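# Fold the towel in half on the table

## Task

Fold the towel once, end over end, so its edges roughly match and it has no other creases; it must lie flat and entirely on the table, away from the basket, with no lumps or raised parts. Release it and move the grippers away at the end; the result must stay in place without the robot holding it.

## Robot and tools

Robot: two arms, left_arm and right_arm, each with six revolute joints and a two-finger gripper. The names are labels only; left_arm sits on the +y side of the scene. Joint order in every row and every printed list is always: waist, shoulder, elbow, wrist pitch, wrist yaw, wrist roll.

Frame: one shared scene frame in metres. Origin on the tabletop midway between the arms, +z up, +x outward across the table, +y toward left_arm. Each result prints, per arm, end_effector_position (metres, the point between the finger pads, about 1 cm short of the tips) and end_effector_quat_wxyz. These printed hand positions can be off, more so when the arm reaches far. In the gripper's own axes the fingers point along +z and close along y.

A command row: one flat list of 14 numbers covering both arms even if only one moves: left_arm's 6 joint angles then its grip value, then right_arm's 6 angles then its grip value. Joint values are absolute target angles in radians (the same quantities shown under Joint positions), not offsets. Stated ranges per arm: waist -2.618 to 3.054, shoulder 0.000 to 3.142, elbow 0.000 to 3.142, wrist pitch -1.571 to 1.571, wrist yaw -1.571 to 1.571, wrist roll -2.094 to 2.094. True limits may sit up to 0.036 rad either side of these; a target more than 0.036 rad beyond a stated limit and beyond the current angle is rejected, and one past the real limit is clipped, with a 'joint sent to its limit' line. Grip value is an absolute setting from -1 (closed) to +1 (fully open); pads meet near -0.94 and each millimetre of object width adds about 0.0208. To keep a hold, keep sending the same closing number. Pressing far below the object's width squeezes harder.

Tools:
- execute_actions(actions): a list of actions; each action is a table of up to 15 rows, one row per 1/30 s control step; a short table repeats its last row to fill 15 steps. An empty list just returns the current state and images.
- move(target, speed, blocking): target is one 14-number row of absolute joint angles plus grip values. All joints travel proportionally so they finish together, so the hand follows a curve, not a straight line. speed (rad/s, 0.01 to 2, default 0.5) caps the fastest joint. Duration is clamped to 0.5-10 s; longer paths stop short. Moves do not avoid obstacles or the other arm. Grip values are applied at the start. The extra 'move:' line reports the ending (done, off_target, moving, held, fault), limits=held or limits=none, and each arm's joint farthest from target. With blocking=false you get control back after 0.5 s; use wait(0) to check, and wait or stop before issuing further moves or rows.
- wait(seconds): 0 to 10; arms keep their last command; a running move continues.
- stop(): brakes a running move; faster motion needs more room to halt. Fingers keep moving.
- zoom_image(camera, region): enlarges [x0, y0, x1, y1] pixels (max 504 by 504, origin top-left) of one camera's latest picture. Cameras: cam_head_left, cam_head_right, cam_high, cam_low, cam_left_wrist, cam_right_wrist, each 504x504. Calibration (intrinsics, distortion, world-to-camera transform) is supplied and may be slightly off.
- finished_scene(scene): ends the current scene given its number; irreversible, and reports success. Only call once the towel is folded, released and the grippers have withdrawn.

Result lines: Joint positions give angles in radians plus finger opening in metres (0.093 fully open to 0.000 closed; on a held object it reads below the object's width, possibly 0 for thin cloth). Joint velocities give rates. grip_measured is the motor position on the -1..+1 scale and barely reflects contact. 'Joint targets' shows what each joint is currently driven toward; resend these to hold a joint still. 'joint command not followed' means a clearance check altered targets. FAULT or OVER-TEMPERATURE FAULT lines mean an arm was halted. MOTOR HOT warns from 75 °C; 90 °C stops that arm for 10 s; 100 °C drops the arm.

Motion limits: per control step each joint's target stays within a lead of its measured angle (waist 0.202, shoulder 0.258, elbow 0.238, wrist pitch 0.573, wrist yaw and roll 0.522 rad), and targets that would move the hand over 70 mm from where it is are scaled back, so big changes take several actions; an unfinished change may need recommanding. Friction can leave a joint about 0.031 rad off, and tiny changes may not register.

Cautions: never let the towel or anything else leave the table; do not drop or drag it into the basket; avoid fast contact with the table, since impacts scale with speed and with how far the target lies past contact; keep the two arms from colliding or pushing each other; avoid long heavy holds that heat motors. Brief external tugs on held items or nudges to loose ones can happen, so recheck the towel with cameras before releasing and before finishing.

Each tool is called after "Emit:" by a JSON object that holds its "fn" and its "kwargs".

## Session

Emit:
{"fn": "execute_actions", "kwargs": {"actions": []}}

Scene clock: 0.00 s.
left_arm: end_effector_position=(+0.1421, -0.2313, +0.0490) grip_measured=+1.000 end_effector_quat_wxyz=(+0.280, +0.392, +0.866, -0.135) | right_arm: end_effector_position=(+0.2806, -0.3825, +0.0463) grip_measured=+0.990 end_effector_quat_wxyz=(+0.232, +0.095, +0.967, -0.032)
Joint names: [waist, shoulder, elbow, wrist pitch, wrist yaw, wrist roll]
Joint positions: left_arm=[-1.321  2.125  1.522 -0.426 -0.343 -0.534  0.093] | right_arm=[-0.135  1.17   0.548 -0.488  0.117  0.193  0.093]
Joint velocities: left_arm=[ 0.017  0.002  0.007  0.007 -0.022  0.007  0.   ] | right_arm=[ 0.002 -0.012 -0.007 -0.037 -0.007  0.037 -0.   ]
Joint targets: left_arm=[-1.321 2.125 1.522 -0.426 -0.343 -0.534] | right_arm=[-0.135 1.170 0.548 -0.488 0.117 0.193]
camera_calibration (this result's frames):
cam_left_wrist: T_world_to_cam=[[-0.76819, -0.640088, 0.0131136, -0.0387273], [-0.628786, 0.750455, -0.203583, 0.310913], [0.12047, -0.164636, -0.97897, 0.0733404], [0, 0, 0, 1]] pos_world=[0.156912, -0.246041, 0.135602]
cam_right_wrist: T_world_to_cam=[[-0.208569, -0.977929, 0.0123811, -0.313442], [-0.977867, 0.208308, -0.01958, 0.392577], [0.0165687, -0.0161908, -0.999732, 0.11556], [0, 0, 0, 1]] pos_world=[0.316599, -0.386429, 0.127096]

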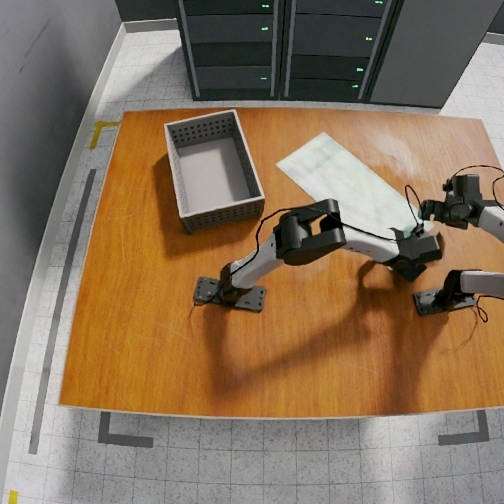

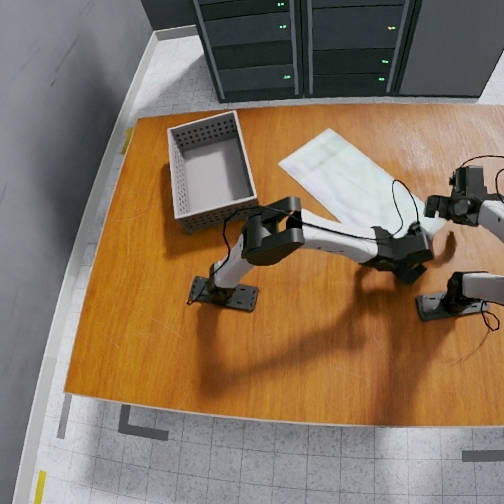

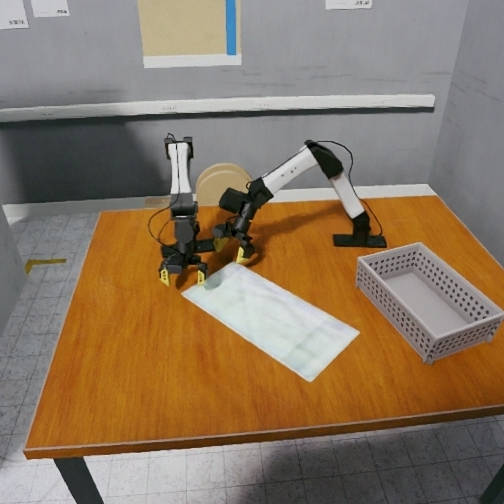

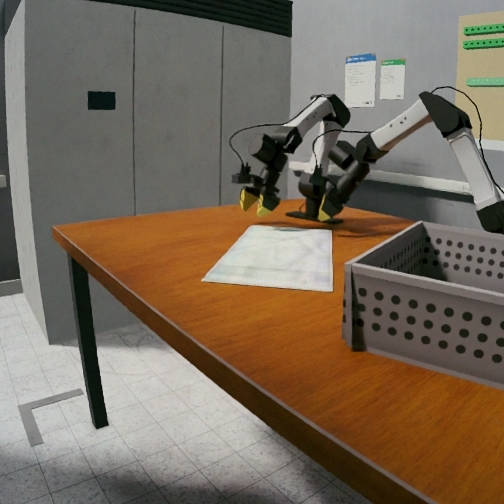

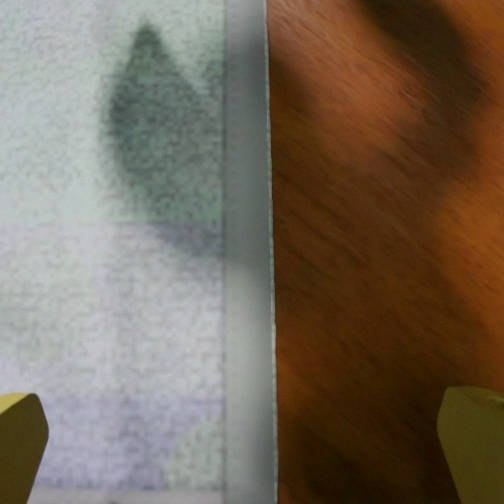

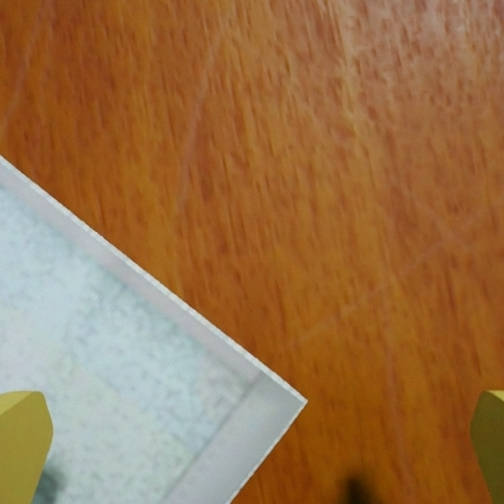

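Emit:
{"fn": "move", "kwargs": {"target": [-1.203,2.37,2.068,-1.197,0,1.08,0,-0.18,1.655,1.033,-0.975,0,-0.72,0], "speed": 1.0}}

Scene clock: 9.83 s.
left_arm: end_effector_position=(+0.1363, -0.1895, +0.0379) grip_measured=+0.002 end_effector_quat_wxyz=(+0.034, +0.939, +0.343, -0.001) | right_arm: end_effector_position=(+0.2891, -0.3736, +0.0404) grip_measured=+0.002 end_effector_quat_wxyz=(-0.010, -0.344, +0.939, -0.000)
Joint names: [waist, shoulder, elbow, wrist pitch, wrist yaw, wrist roll]
Joint positions: left_arm=[-1.209  2.362  2.045 -1.186 -0.007  1.072  0.045] | right_arm=[-0.171  1.637  1.014 -0.967  0.007 -0.713  0.045]
Joint velocities: left_arm=[-0.012 -0.007  0.007  0.037  0.022 -0.022 -0.   ] | right_arm=[-0.002 -0.002 -0.002  0.007  0.051 -0.007  0.   ]
Joint targets: left_arm=[-1.203 2.370 2.068 -1.197 -0.000 1.080] | right_arm=[-0.180 1.655 1.033 -0.975 -0.000 -0.720]
move: off_target (left_arm); limits=none; left_arm: farthest joint: the elbow, 0.023 radians from its target (0.546 radians at the start); right_arm: farthest joint: the elbow, 0.019 radians from its target (0.485 radians at the start)
camera_calibration (this result's frames):
cam_left_wrist: T_world_to_cam=[[-0.631609, 0.773563, -0.0516727, 0.235477], [0.700076, 0.597705, 0.390694, 0.0409683], [0.333112, 0.210591, -0.919069, 0.109965], [0, 0, 0, 1]] pos_world=[0.0834176, -0.229801, 0.0972272]
cam_right_wrist: T_world_to_cam=[[0.63666, -0.771122, -0.0058691, -0.469187], [-0.68478, -0.568841, 0.455519, 0.00458222], [-0.354599, -0.285992, -0.890207, 0.111705], [0, 0, 0, 1]] pos_world=[0.341461, -0.327247, 0.0945998]

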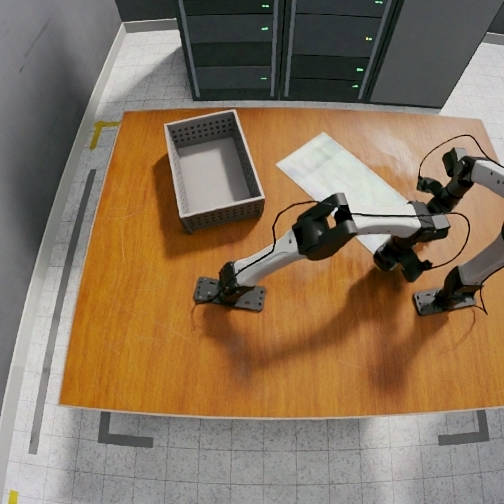

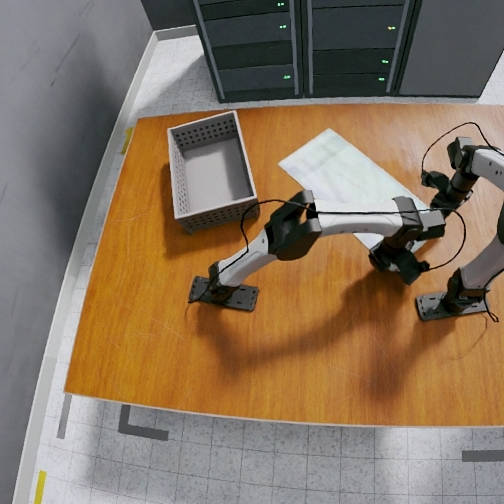

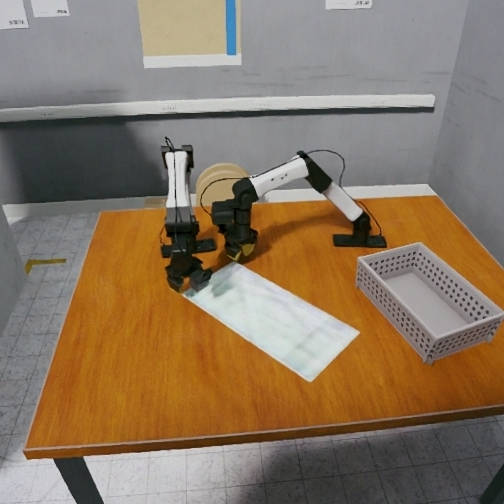

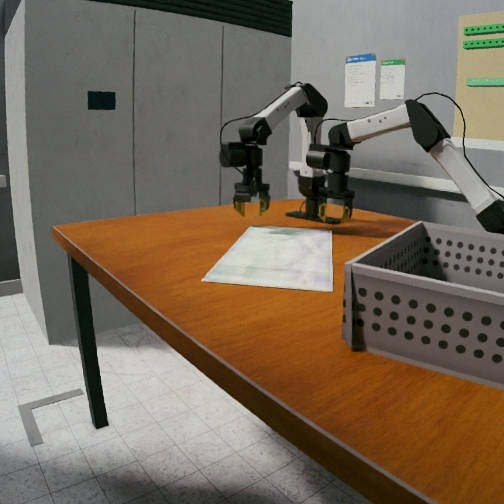

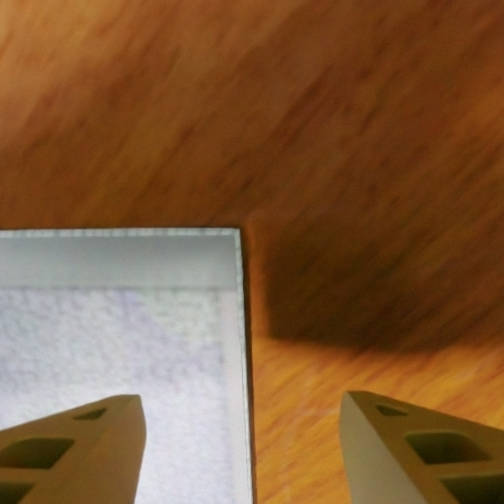

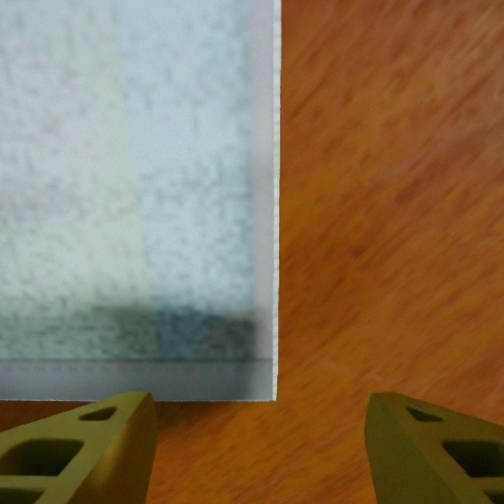

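Good. Descend and close.

Emit:
{"fn": "execute_actions", "kwargs": {"actions": [[[-1.209,2.385,1.99,-1.12,0,1.072,0,-0.171,1.68,0.96,-0.89,0,-0.713,0]],[[-1.209,2.40,1.94,-1.07,0,1.072,0,-0.171,1.715,0.918,-0.825,0,-0.713,0]],[[-1.209,2.407,1.935,-1.07,0,1.072,0,-0.171,1.722,0.912,-0.825,0,-0.713,0]],[[-1.209,2.407,1.935,-1.07,0,1.072,-0.4,-0.171,1.722,0.912,-0.825,0,-0.713,-0.4]],[[-1.209,2.407,1.935,-1.07,0,1.072,-0.75,-0.171,1.722,0.912,-0.825,0,-0.713,-0.75]],[[-1.209,2.407,1.935,-1.07,0,1.072,-1,-0.171,1.722,0.912,-0.825,0,-0.713,-1]]]}}

Scene clock: 14.47 s.
left_arm: end_effector_position=(+0.1408, -0.1996, +0.0083) grip_measured=-0.987 end_effector_quat_wxyz=(+0.054, +0.937, +0.344, +0.001) | right_arm: end_effector_position=(+0.2817, -0.3668, +0.0083) grip_measured=-0.997 end_effector_quat_wxyz=(-0.020, -0.344, +0.939, +0.024)
Joint names: [waist, shoulder, elbow, wrist pitch, wrist yaw, wrist roll]
Joint positions: left_arm=[-1.207  2.387  1.967 -1.044 -0.017  1.073  0.   ] | right_arm=[-0.17   1.699  0.94  -0.866 -0.032 -0.713  0.   ]
Joint velocities: left_arm=[-0.007 -0.007  0.002 -0.051  0.051  0.007  0.   ] | right_arm=[ 0.012 -0.027 -0.007  0.007  0.081 -0.037  0.   ]
Joint targets: left_arm=[-1.209 2.407 1.935 -1.070 0.000 1.072] | right_arm=[-0.171 1.722 0.912 -0.825 -0.000 -0.713]
camera_calibration (this result's frames):
cam_left_wrist: T_world_to_cam=[[-0.631601, 0.769918, -0.0911412, 0.244184], [0.692412, 0.613054, 0.380436, 0.0596743], [0.348779, 0.177176, -0.920305, 0.0745262], [0, 0, 0, 1]] pos_world=[0.0869144, -0.237789, 0.0681398]
cam_right_wrist: T_world_to_cam=[[0.635298, -0.770034, -0.0586839, -0.458221], [-0.66877, -0.586567, 0.45682, 0.00703993], [-0.386189, -0.250971, -0.887621, 0.104219], [0, 0, 0, 1]] pos_world=[0.336064, -0.322561, 0.062401]

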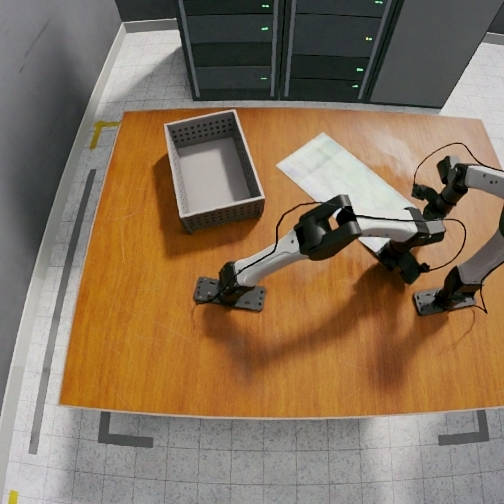

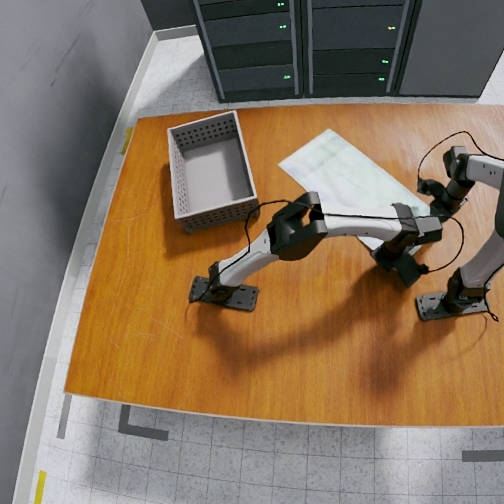

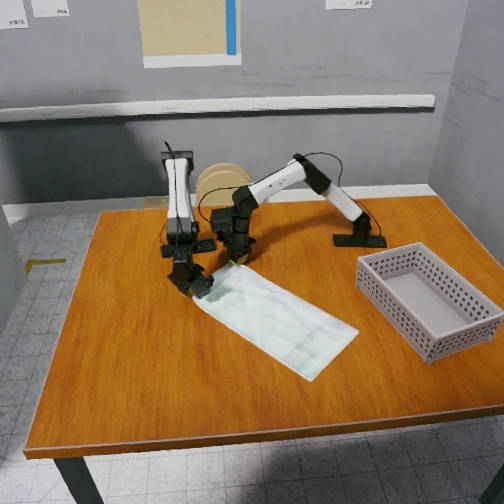

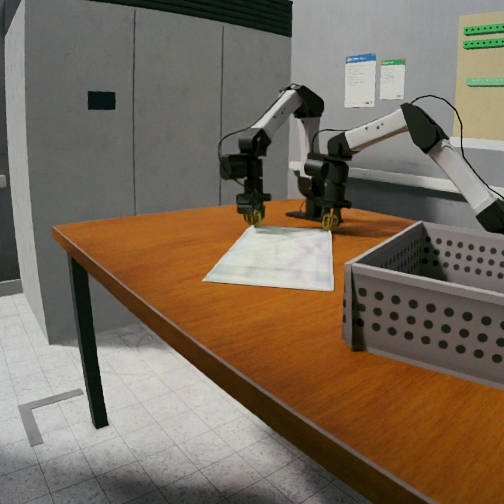

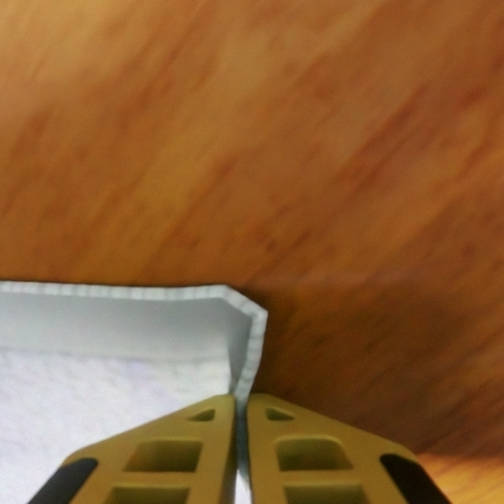

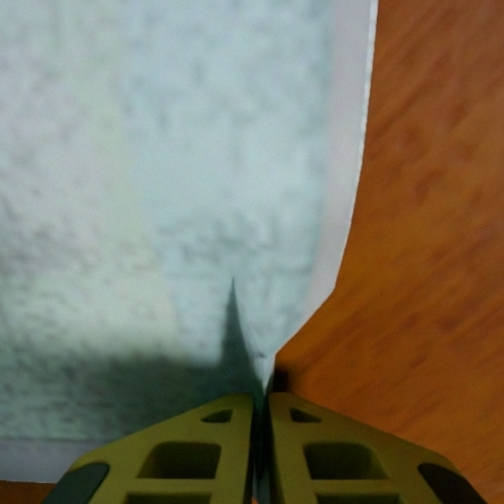

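Emit:
{"fn": "move", "kwargs": {"target": [-1.313,1.895,1.275,-0.77,0,1.215,-1,0.288,1.048,0.497,-0.853,0,-0.023,-1], "speed": 0.5}}

Emit:
{"fn": "move", "kwargs": {"target": [-1.505,1.442,0.722,-0.52,0,1.267,-1,1.156,0.77,0.362,-0.846,0,1.088,-1], "speed": 0.6}}

Scene clock: 23.87 s.
left_arm: end_effector_position=(+0.0815, -0.1049, +0.0287) grip_measured=-0.987 end_effector_quat_wxyz=(+0.083, +0.969, +0.232, -0.006) | right_arm: end_effector_position=(+0.1774, -0.2942, +0.0295) grip_measured=-0.997 end_effector_quat_wxyz=(+0.080, -0.233, +0.969, +0.022)
Joint names: [waist, shoulder, elbow, wrist pitch, wrist yaw, wrist roll]
Joint positions: left_arm=[-1.306  1.915  1.291 -0.78  -0.009  1.207  0.   ] | right_arm=[ 0.28   1.064  0.519 -0.859 -0.011 -0.031  0.   ]
Joint velocities: left_arm=[-0.012 -0.012 -0.007 -0.007  0.037  0.007  0.   ] | right_arm=[-0.027 -0.012  0.017  0.022 -0.037 -0.022  0.   ]
Joint targets: left_arm=[-1.313 1.895 1.275 -0.770 -0.000 1.215] | right_arm=[0.288 1.048 0.497 -0.853 0.000 -0.023]
move: off_target (right_arm); limits=none; left_arm: farthest joint: the shoulder, 0.020 radians from its target (0.492 radians at the start); right_arm: farthest joint: the elbow, 0.022 radians from its target (0.443 radians at the start)
camera_calibration (this result's frames):
cam_left_wrist: T_world_to_cam=[[-0.435279, 0.887968, -0.148476, 0.133733], [0.810335, 0.45828, 0.365152, 0.00956141], [0.392287, 0.0386274, -0.919031, 0.0791209], [0, 0, 0, 1]] pos_world=[0.0194252, -0.126189, 0.0890794]
cam_right_wrist: T_world_to_cam=[[0.444386, -0.895805, -0.00746285, -0.339496], [-0.858241, -0.42811, 0.283099, 0.0554921], [-0.256796, -0.1194, -0.959062, 0.118841], [0, 0, 0, 1]] pos_world=[0.229011, -0.266176, 0.0957325]

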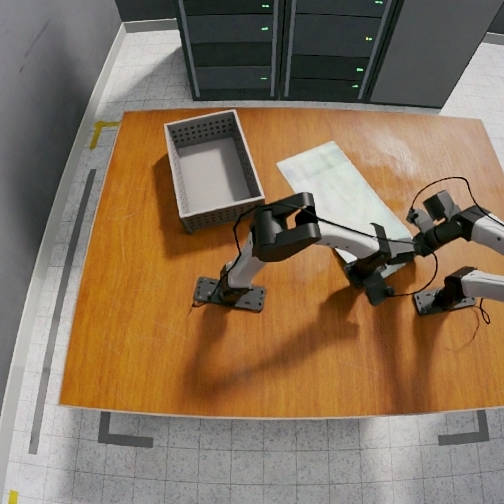

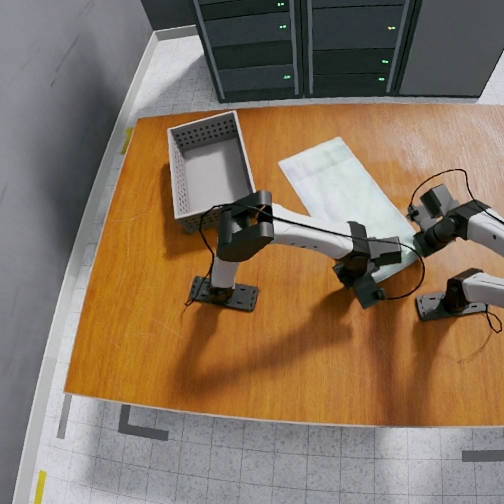

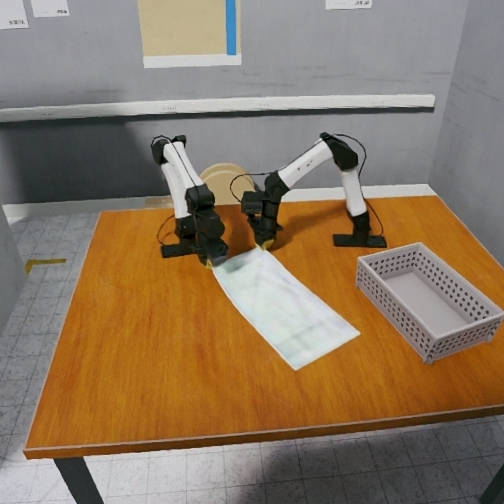

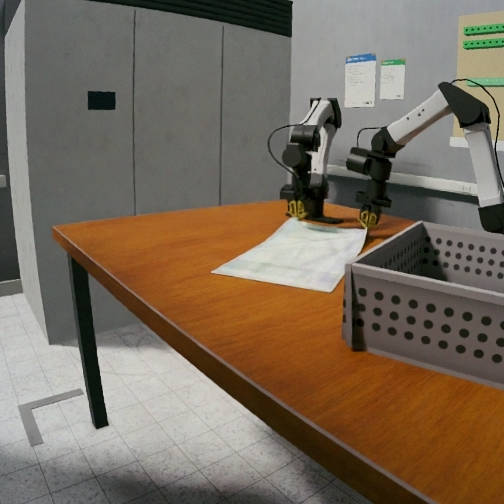

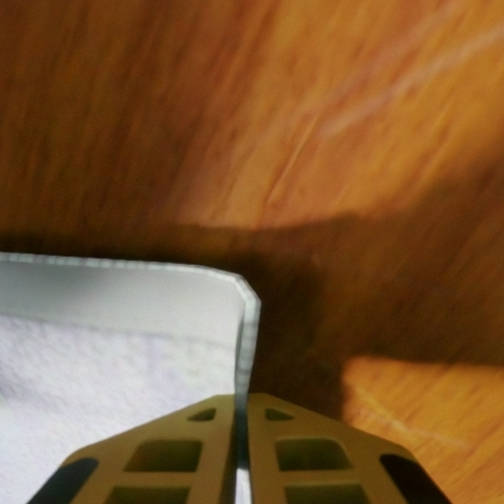

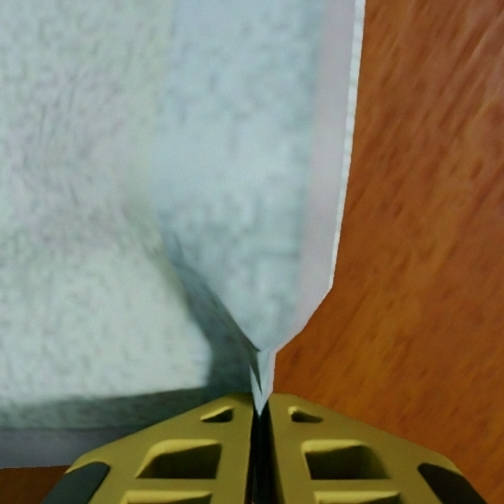

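Scene clock: 26.57 s.
left_arm: end_effector_position=(+0.0155, -0.0110, +0.0275) grip_measured=-0.987 end_effector_quat_wxyz=(+0.152, +0.982, +0.111, -0.028) | right_arm: end_effector_position=(+0.0633, -0.2167, +0.0294) grip_measured=-0.997 end_effector_quat_wxyz=(+0.058, -0.111, +0.981, +0.147)
Joint names: [waist, shoulder, elbow, wrist pitch, wrist yaw, wrist roll]
Joint positions: left_arm=[-1.498  1.461  0.736 -0.536 -0.006  1.259  0.   ] | right_arm=[ 1.147  0.787  0.385 -0.851 -0.001  1.081  0.   ]
Joint velocities: left_arm=[-0.012 -0.012  0.022  0.022 -0.022  0.037  0.   ] | right_arm=[0.012 0.012 0.002 0.022 0.007 0.037 0.   ]
Joint targets: left_arm=[-1.505 1.442 0.722 -0.520 0.000 1.267] | right_arm=[1.156 0.770 0.362 -0.846 0.000 1.088]
move: off_target (right_arm); limits=none; left_arm: farthest joint: the shoulder, 0.019 radians from its target (0.473 radians at the start); right_arm: farthest joint: the elbow, 0.023 radians from its target (0.157 radians at the start)
camera_calibration (this result's frames):
cam_left_wrist: T_world_to_cam=[[-0.209763, 0.936045, -0.282524, 0.022194], [0.899535, 0.297995, 0.319432, 0.018521], [0.383193, -0.187135, -0.904513, 0.0975169], [0, 0, 0, 1]] pos_world=[-0.0493726, -0.0080449, 0.0885595]
cam_right_wrist: T_world_to_cam=[[0.224357, -0.934384, -0.276749, -0.205876], [-0.908299, -0.303394, 0.288001, 0.0207732], [-0.353067, 0.186756, -0.916769, 0.169913], [0, 0, 0, 1]] pos_world=[0.125049, -0.217797, 0.092813]

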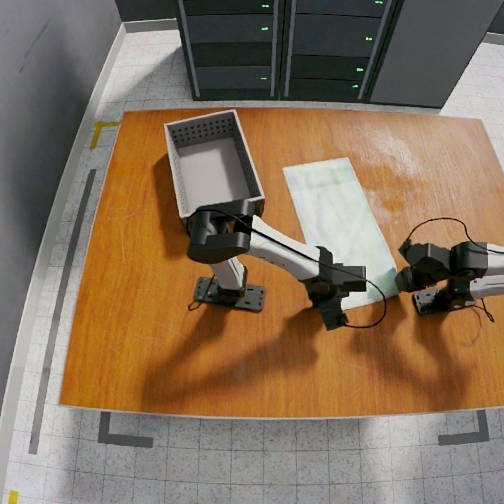

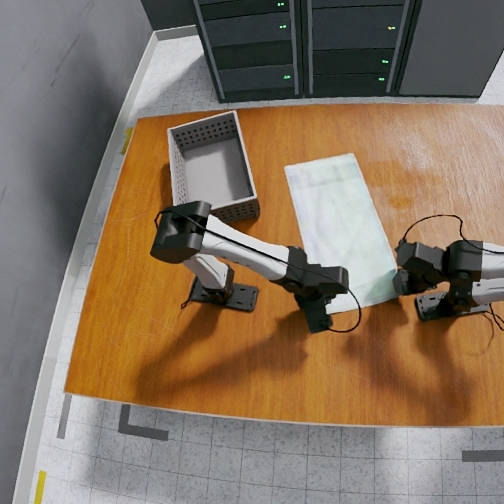

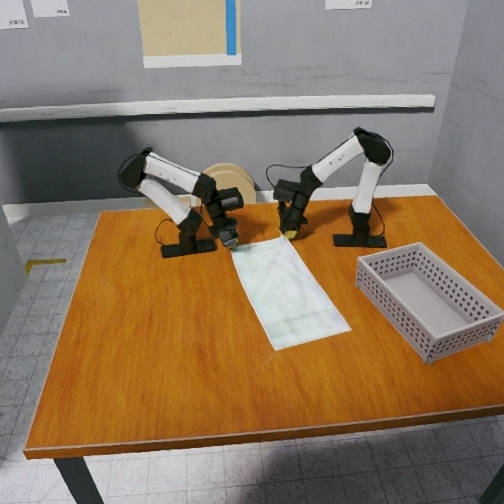

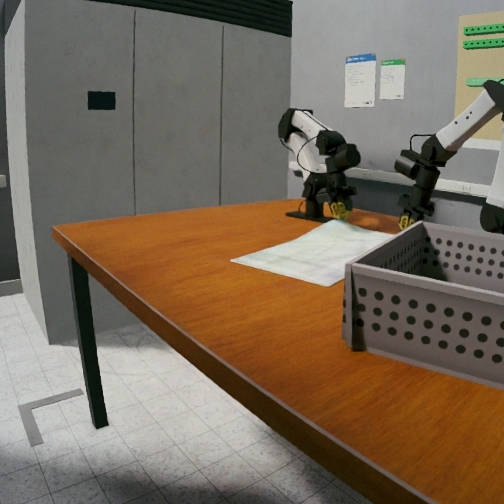

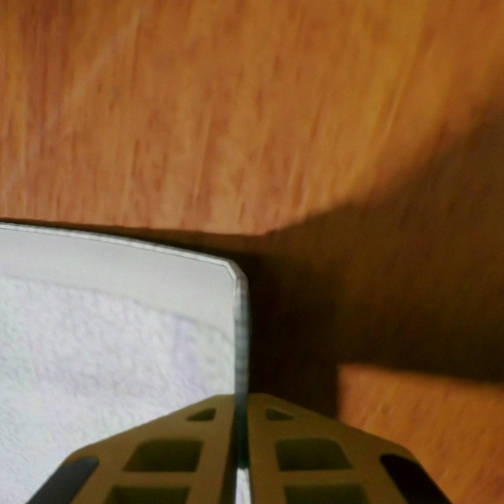

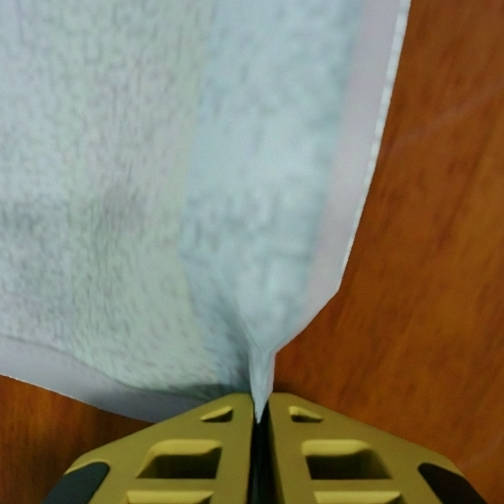

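Emit:
{"fn": "move", "kwargs": {"target": [-1.815,1.242,0.527,-0.533,0,1.17,-1,1.756,1.2,0.516,-0.555,0,1.916,-1], "speed": 0.6}}

Emit:
{"fn": "execute_actions", "kwargs": {"actions": [[[-1.815,1.242,0.527,-0.533,0,1.17,-0.3,1.756,1.2,0.516,-0.555,0,1.916,-0.3]],[[-1.815,1.242,0.527,-0.533,0,1.17,0,1.756,1.2,0.516,-0.555,0,1.916,0],[-1.815,1.242,0.527,-0.533,0,1.17,0,1.756,1.2,0.516,-0.555,0,1.916,0],[-1.815,1.242,0.527,-0.533,0,1.17,0,1.756,1.2,0.516,-0.555,0,1.916,0],[-1.815,1.2,0.55,-0.6,0,1.17,0,1.756,1.16,0.54,-0.6,0,1.916,0],[-1.815,1.15,0.58,-0.68,0,1.17,0,1.756,1.11,0.57,-0.68,0,1.916,0],[-1.815,1.09,0.62,-0.75,0,1.17,0,1.756,1.05,0.6,-0.75,0,1.916,0]]]}}

Emit:
{"fn": "move", "kwargs": {"target": [-0.6,1.3,0.95,-0.95,0,1.05,0,0.55,1.3,0.95,-0.95,0,-1.08,0], "speed": 1.8}}

Scene clock: 31.33 s.
left_arm: end_effector_position=(-0.0521, +0.0556, +0.0185) grip_measured=-0.987 end_effector_quat_wxyz=(+0.146, +0.987, -0.001, -0.059) | right_arm: end_effector_position=(-0.0514, -0.1576, +0.0192) grip_measured=-0.997 end_effector_quat_wxyz=(-0.052, +0.002, +0.987, +0.151)
Joint names: [waist, shoulder, elbow, wrist pitch, wrist yaw, wrist roll]
Joint positions: left_arm=[-1.808  1.26   0.542 -0.536 -0.004  1.177  0.   ] | right_arm=[ 1.746  1.183  0.498 -0.564  0.002  1.909  0.   ]
Joint velocities: left_arm=[-0.012 -0.002 -0.002 -0.081  0.007 -0.022  0.   ] | right_arm=[-0.007 -0.002 -0.007  0.051  0.11   0.066  0.   ]
Joint targets: left_arm=[-1.815 1.242 0.527 -0.533 0.000 1.170] | right_arm=[1.756 1.200 0.516 -0.555 -0.000 1.916]
move: done; limits=none; left_arm: farthest joint: the shoulder, 0.018 radians from its target (0.219 radians at the start); right_arm: farthest joint: the elbow, 0.018 radians from its target (0.131 radians at the start)
camera_calibration (this result's frames):
cam_left_wrist: T_world_to_cam=[[0.00352973, 0.959955, -0.280132, -0.0472175], [0.952528, 0.0820537, 0.293184, 0.0776211], [0.304429, -0.267868, -0.914095, 0.128242], [0, 0, 0, 1]] pos_world=[-0.11281, 0.0733095, 0.0812411]
cam_right_wrist: T_world_to_cam=[[-0.0302438, -0.954578, -0.296423, -0.143606], [-0.849135, -0.131913, 0.511438, -0.0366998], [-0.527309, 0.267171, -0.806576, 0.110563], [0, 0, 0, 1]] pos_world=[0.0227946, -0.171464, 0.0653789]

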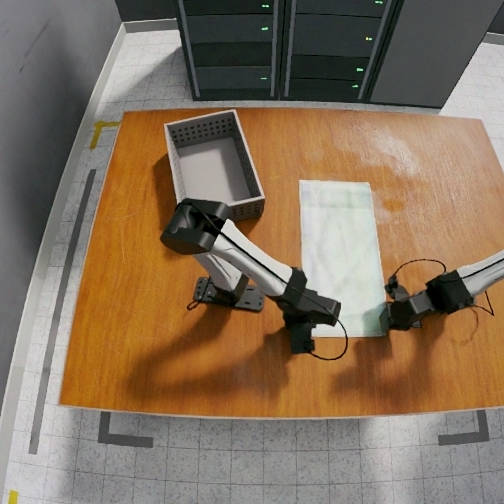

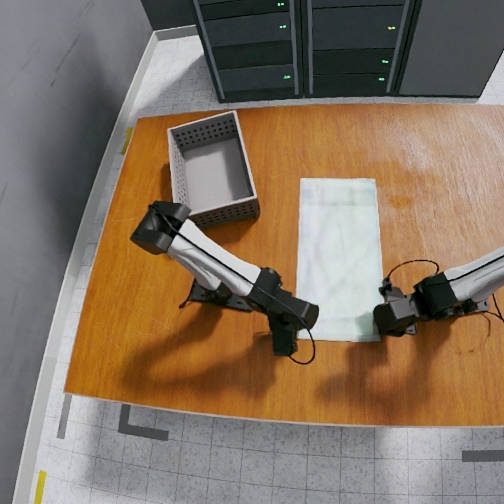

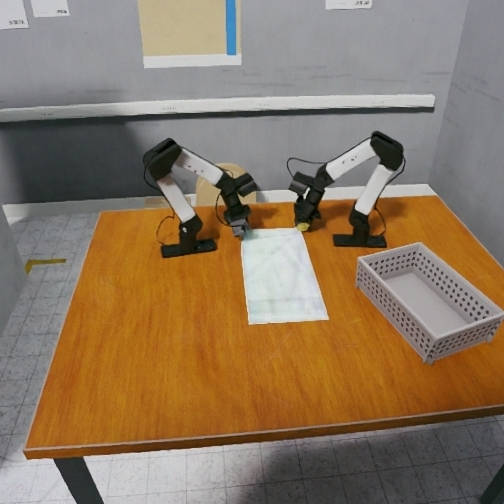

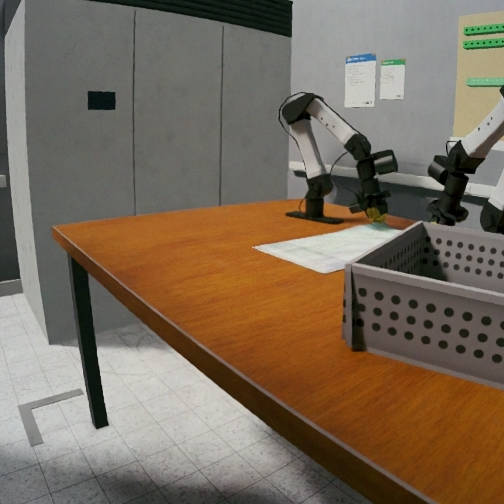

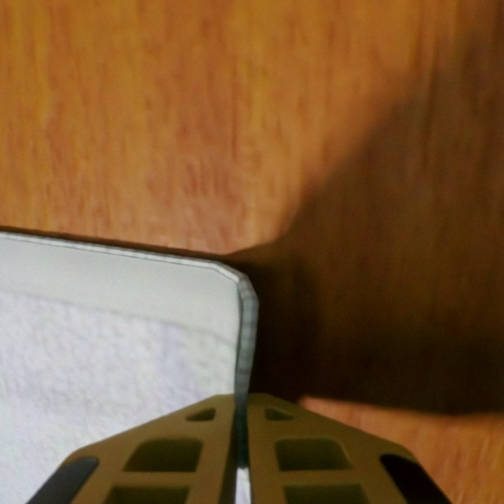

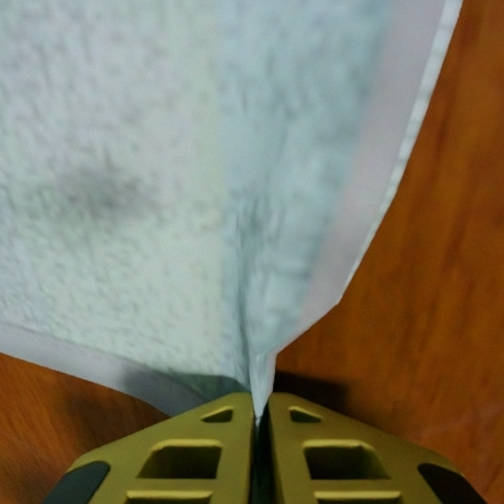

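Scene clock: 32.33 s.
left_arm: end_effector_position=(-0.0492, +0.0626, +0.0614) grip_measured=-0.001 end_effector_quat_wxyz=(+0.170, +0.983, -0.001, -0.069) | right_arm: end_effector_position=(-0.0530, -0.1531, +0.0649) grip_measured=-0.002 end_effector_quat_wxyz=(-0.064, +0.002, +0.980, +0.186)
Joint names: [waist, shoulder, elbow, wrist pitch, wrist yaw, wrist roll]
Joint positions: left_arm=[-1.808  1.094  0.611 -0.719 -0.004  1.177  0.045] | right_arm=[ 1.746  1.052  0.595 -0.717  0.002  1.91   0.045]
Joint velocities: left_arm=[-0.002  0.007  0.002 -0.125 -0.022  0.007  0.001] | right_arm=[-0.012 -0.022 -0.007 -0.212 -0.037  0.022  0.   ]
Joint targets: left_arm=[-1.815 1.090 0.620 -0.750 0.000 1.170] | right_arm=[1.756 1.050 0.600 -0.750 0.000 1.916]
camera_calibration (this result's frames):
cam_left_wrist: T_world_to_cam=[[-0.00301723, 0.945242, -0.326357, -0.0384515], [0.958251, 0.0960432, 0.269315, 0.0625339], [0.285912, -0.311919, -0.906069, 0.169863], [0, 0, 0, 1]] pos_world=[-0.108605, 0.0833235, 0.124517]
cam_right_wrist: T_world_to_cam=[[-0.0392528, -0.930936, -0.363067, -0.118355], [-0.836181, -0.168319, 0.521986, -0.0663978], [-0.547047, 0.32408, -0.771824, 0.150841], [0, 0, 0, 1]] pos_world=[0.0223509, -0.170241, 0.108111]

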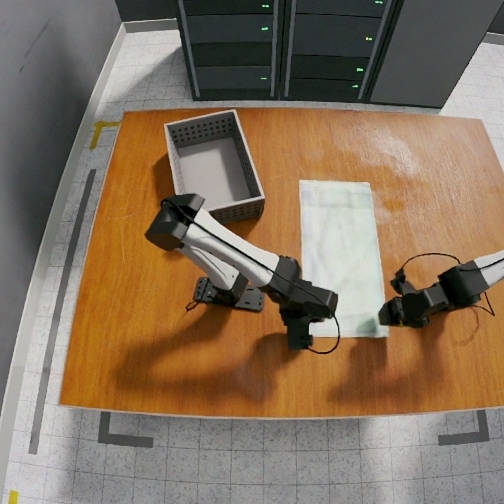

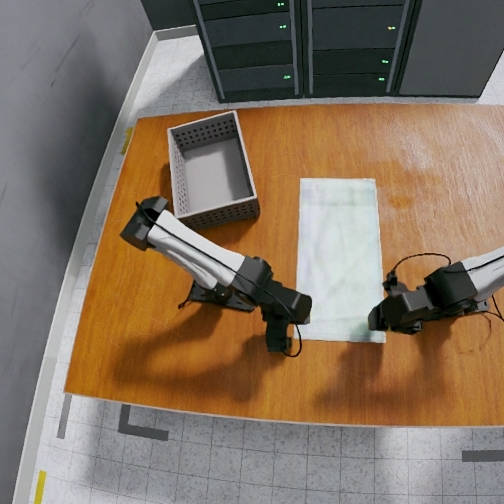

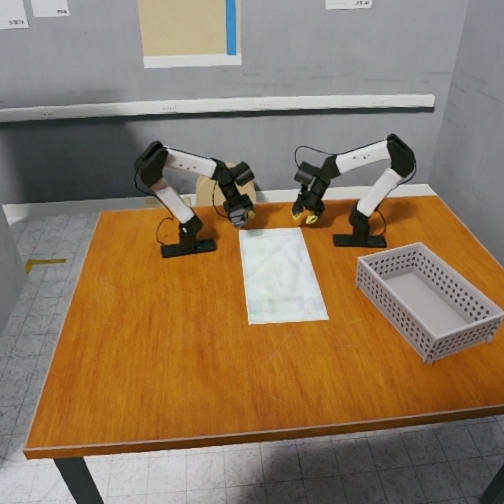

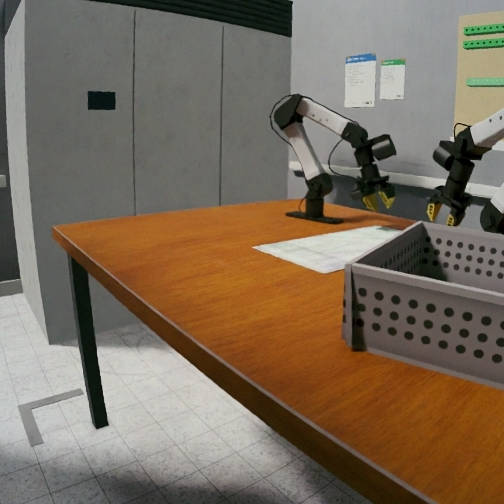

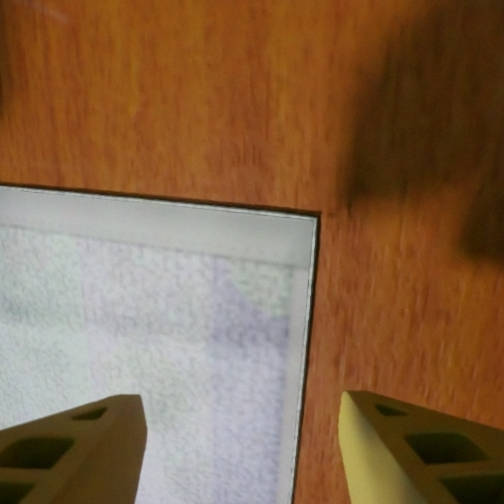

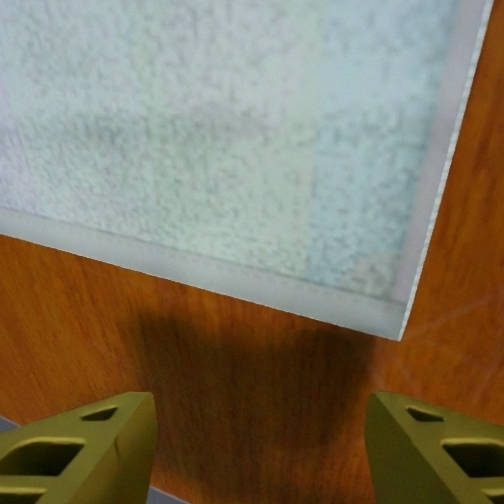

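Scene clock: 35.13 s.
left_arm: end_effector_position=(+0.2277, +0.0947, +0.1036) grip_measured=-0.001 end_effector_quat_wxyz=(+0.134, +0.783, +0.607, +0.019) | right_arm: end_effector_position=(+0.2198, -0.1968, +0.1059) grip_measured=-0.002 end_effector_quat_wxyz=(-0.137, +0.773, -0.619, +0.025)
Joint names: [waist, shoulder, elbow, wrist pitch, wrist yaw, wrist roll]
Joint positions: left_arm=[-0.607  1.286  0.927 -0.941  0.001  1.057  0.045] | right_arm=[ 0.558  1.282  0.932 -0.94   0.001 -1.073  0.045]
Joint velocities: left_arm=[ 0.007 -0.007 -0.027 -0.037 -0.066 -0.007 -0.001] | right_arm=[ 0.007 -0.007  0.007  0.007  0.051  0.007 -0.   ]
Joint targets: left_arm=[-0.600 1.300 0.950 -0.950 0.000 1.050] | right_arm=[0.550 1.300 0.950 -0.950 -0.000 -1.080]
move: off_target (left_arm); limits=none; left_arm: farthest joint: the elbow, 0.023 radians from its target (0.339 radians at the start); right_arm: farthest joint: the shoulder, 0.018 radians from its target (0.248 radians at the start)
camera_calibration (this result's frames):
cam_left_wrist: T_world_to_cam=[[-0.942752, 0.246525, -0.224597, 0.215381], [0.179135, 0.942398, 0.282482, -0.121354], [0.281299, 0.226077, -0.932609, 0.0918014], [0, 0, 0, 1]] pos_world=[0.198966, 0.040513, 0.168269]
cam_right_wrist: T_world_to_cam=[[0.95241, 0.184721, 0.242475, -0.195987], [0.107273, -0.947694, 0.300614, -0.204337], [0.285322, -0.260297, -0.922408, 0.063901], [0, 0, 0, 1]] pos_world=[0.190348, -0.140812, 0.167891]

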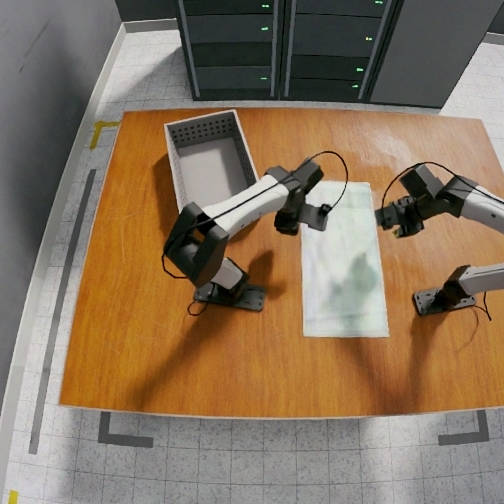

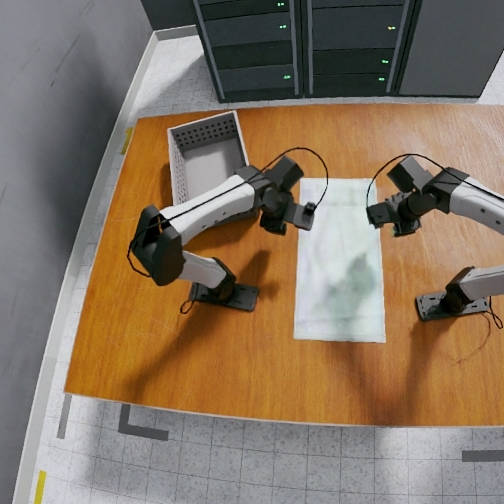

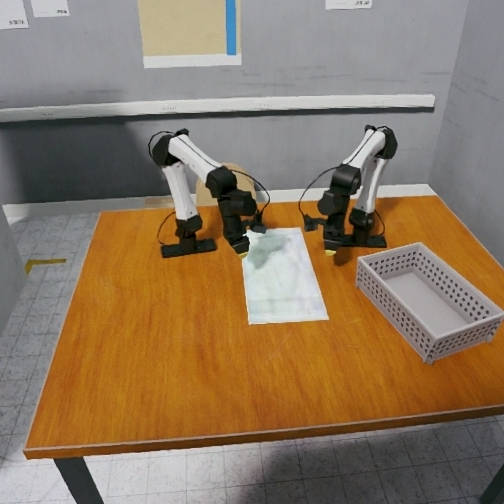

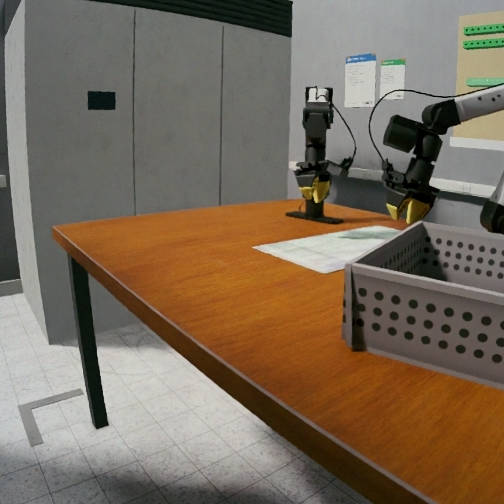

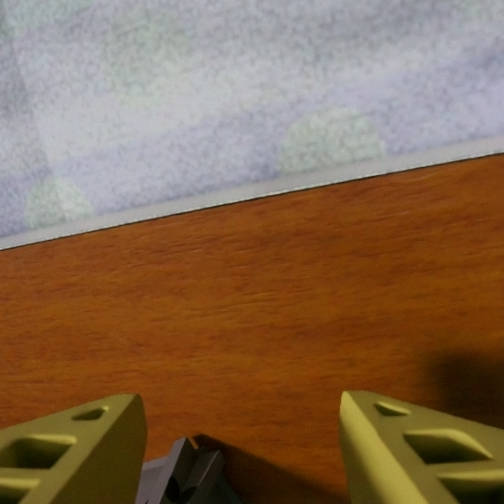

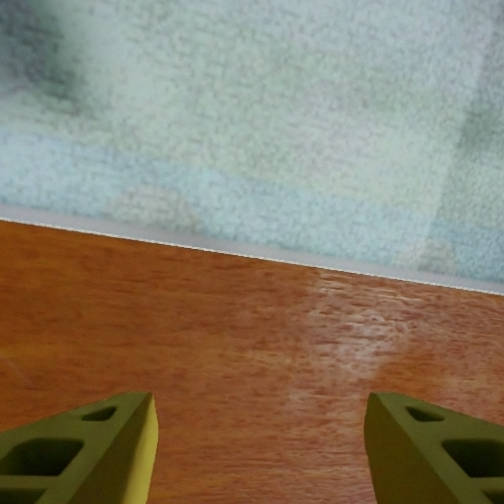

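Emit:
{"fn": "execute_actions", "kwargs": {"actions": []}}

Scene clock: 42.77 s.
left_arm: end_effector_position=(+0.2277, +0.0947, +0.1036) grip_measured=-0.001 end_effector_quat_wxyz=(+0.134, +0.783, +0.607, +0.019) | right_arm: end_effector_position=(+0.2198, -0.1968, +0.1059) grip_measured=-0.002 end_effector_quat_wxyz=(-0.137, +0.773, -0.619, +0.025)
Joint names: [waist, shoulder, elbow, wrist pitch, wrist yaw, wrist roll]
Joint positions: left_arm=[-0.607  1.286  0.927 -0.941  0.001  1.057  0.045] | right_arm=[ 0.558  1.282  0.932 -0.94   0.001 -1.073  0.045]
Joint velocities: left_arm=[-0.017  0.002 -0.007  0.007 -0.022 -0.007  0.   ] | right_arm=[-0.012  0.007  0.007 -0.066 -0.051 -0.037  0.   ]
Joint targets: left_arm=[-0.600 1.300 0.950 -0.950 0.000 1.050] | right_arm=[0.550 1.300 0.950 -0.950 -0.000 -1.080]
camera_calibration (this result's frames):
cam_left_wrist: T_world_to_cam=[[-0.942752, 0.246525, -0.224597, 0.215381], [0.179135, 0.942398, 0.282482, -0.121354], [0.281299, 0.226077, -0.932609, 0.0918014], [0, 0, 0, 1]] pos_world=[0.198966, 0.040513, 0.168269]
cam_right_wrist: T_world_to_cam=[[0.952325, 0.18509, 0.242526, -0.195902], [0.1076, -0.94763, 0.300697, -0.204405], [0.285481, -0.260266, -0.922368, 0.0638678], [0, 0, 0, 1]] pos_world=[0.190323, -0.140818, 0.167885]

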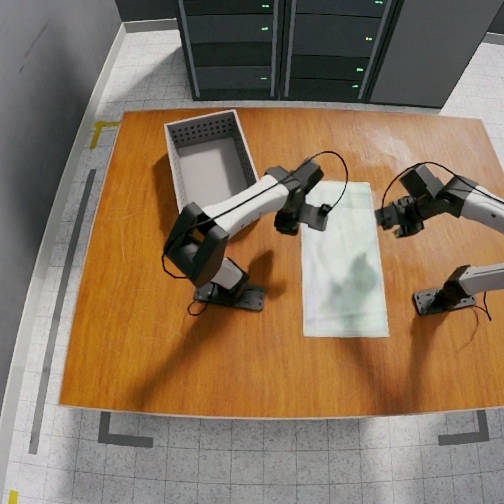

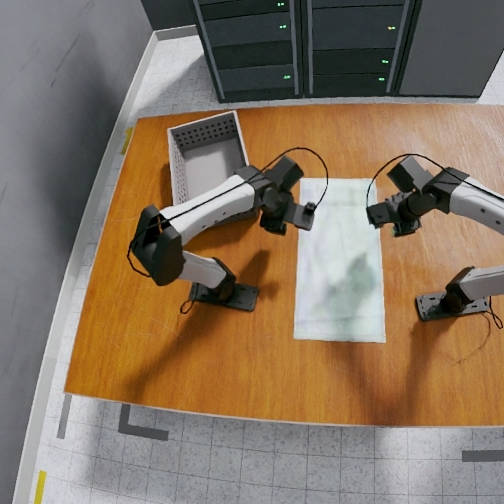

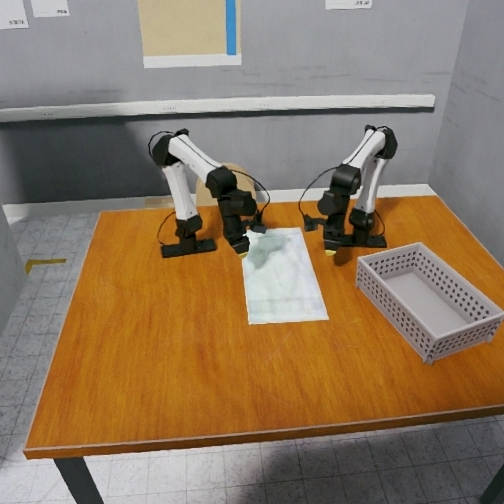

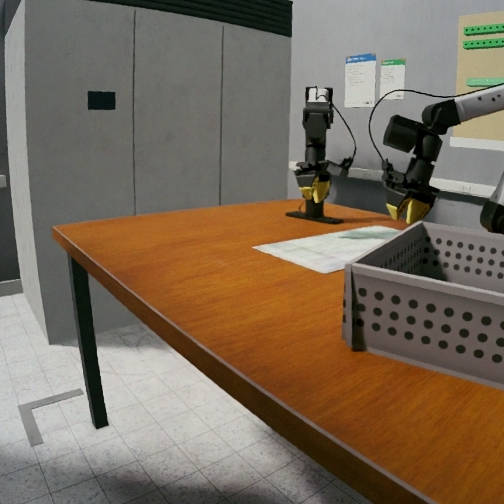

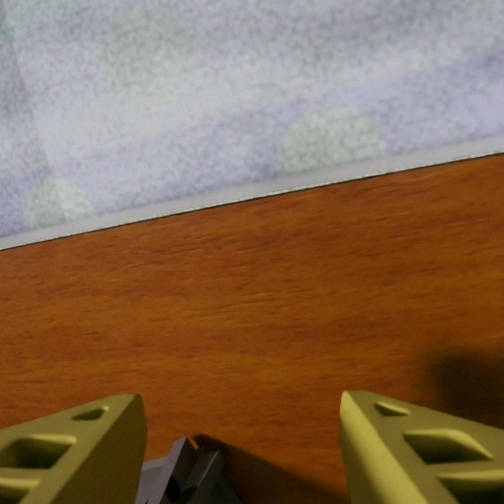

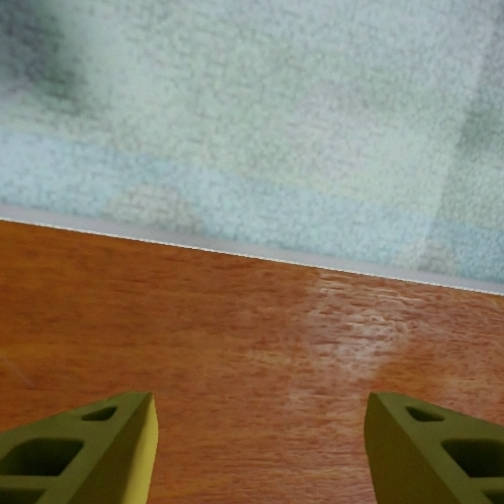

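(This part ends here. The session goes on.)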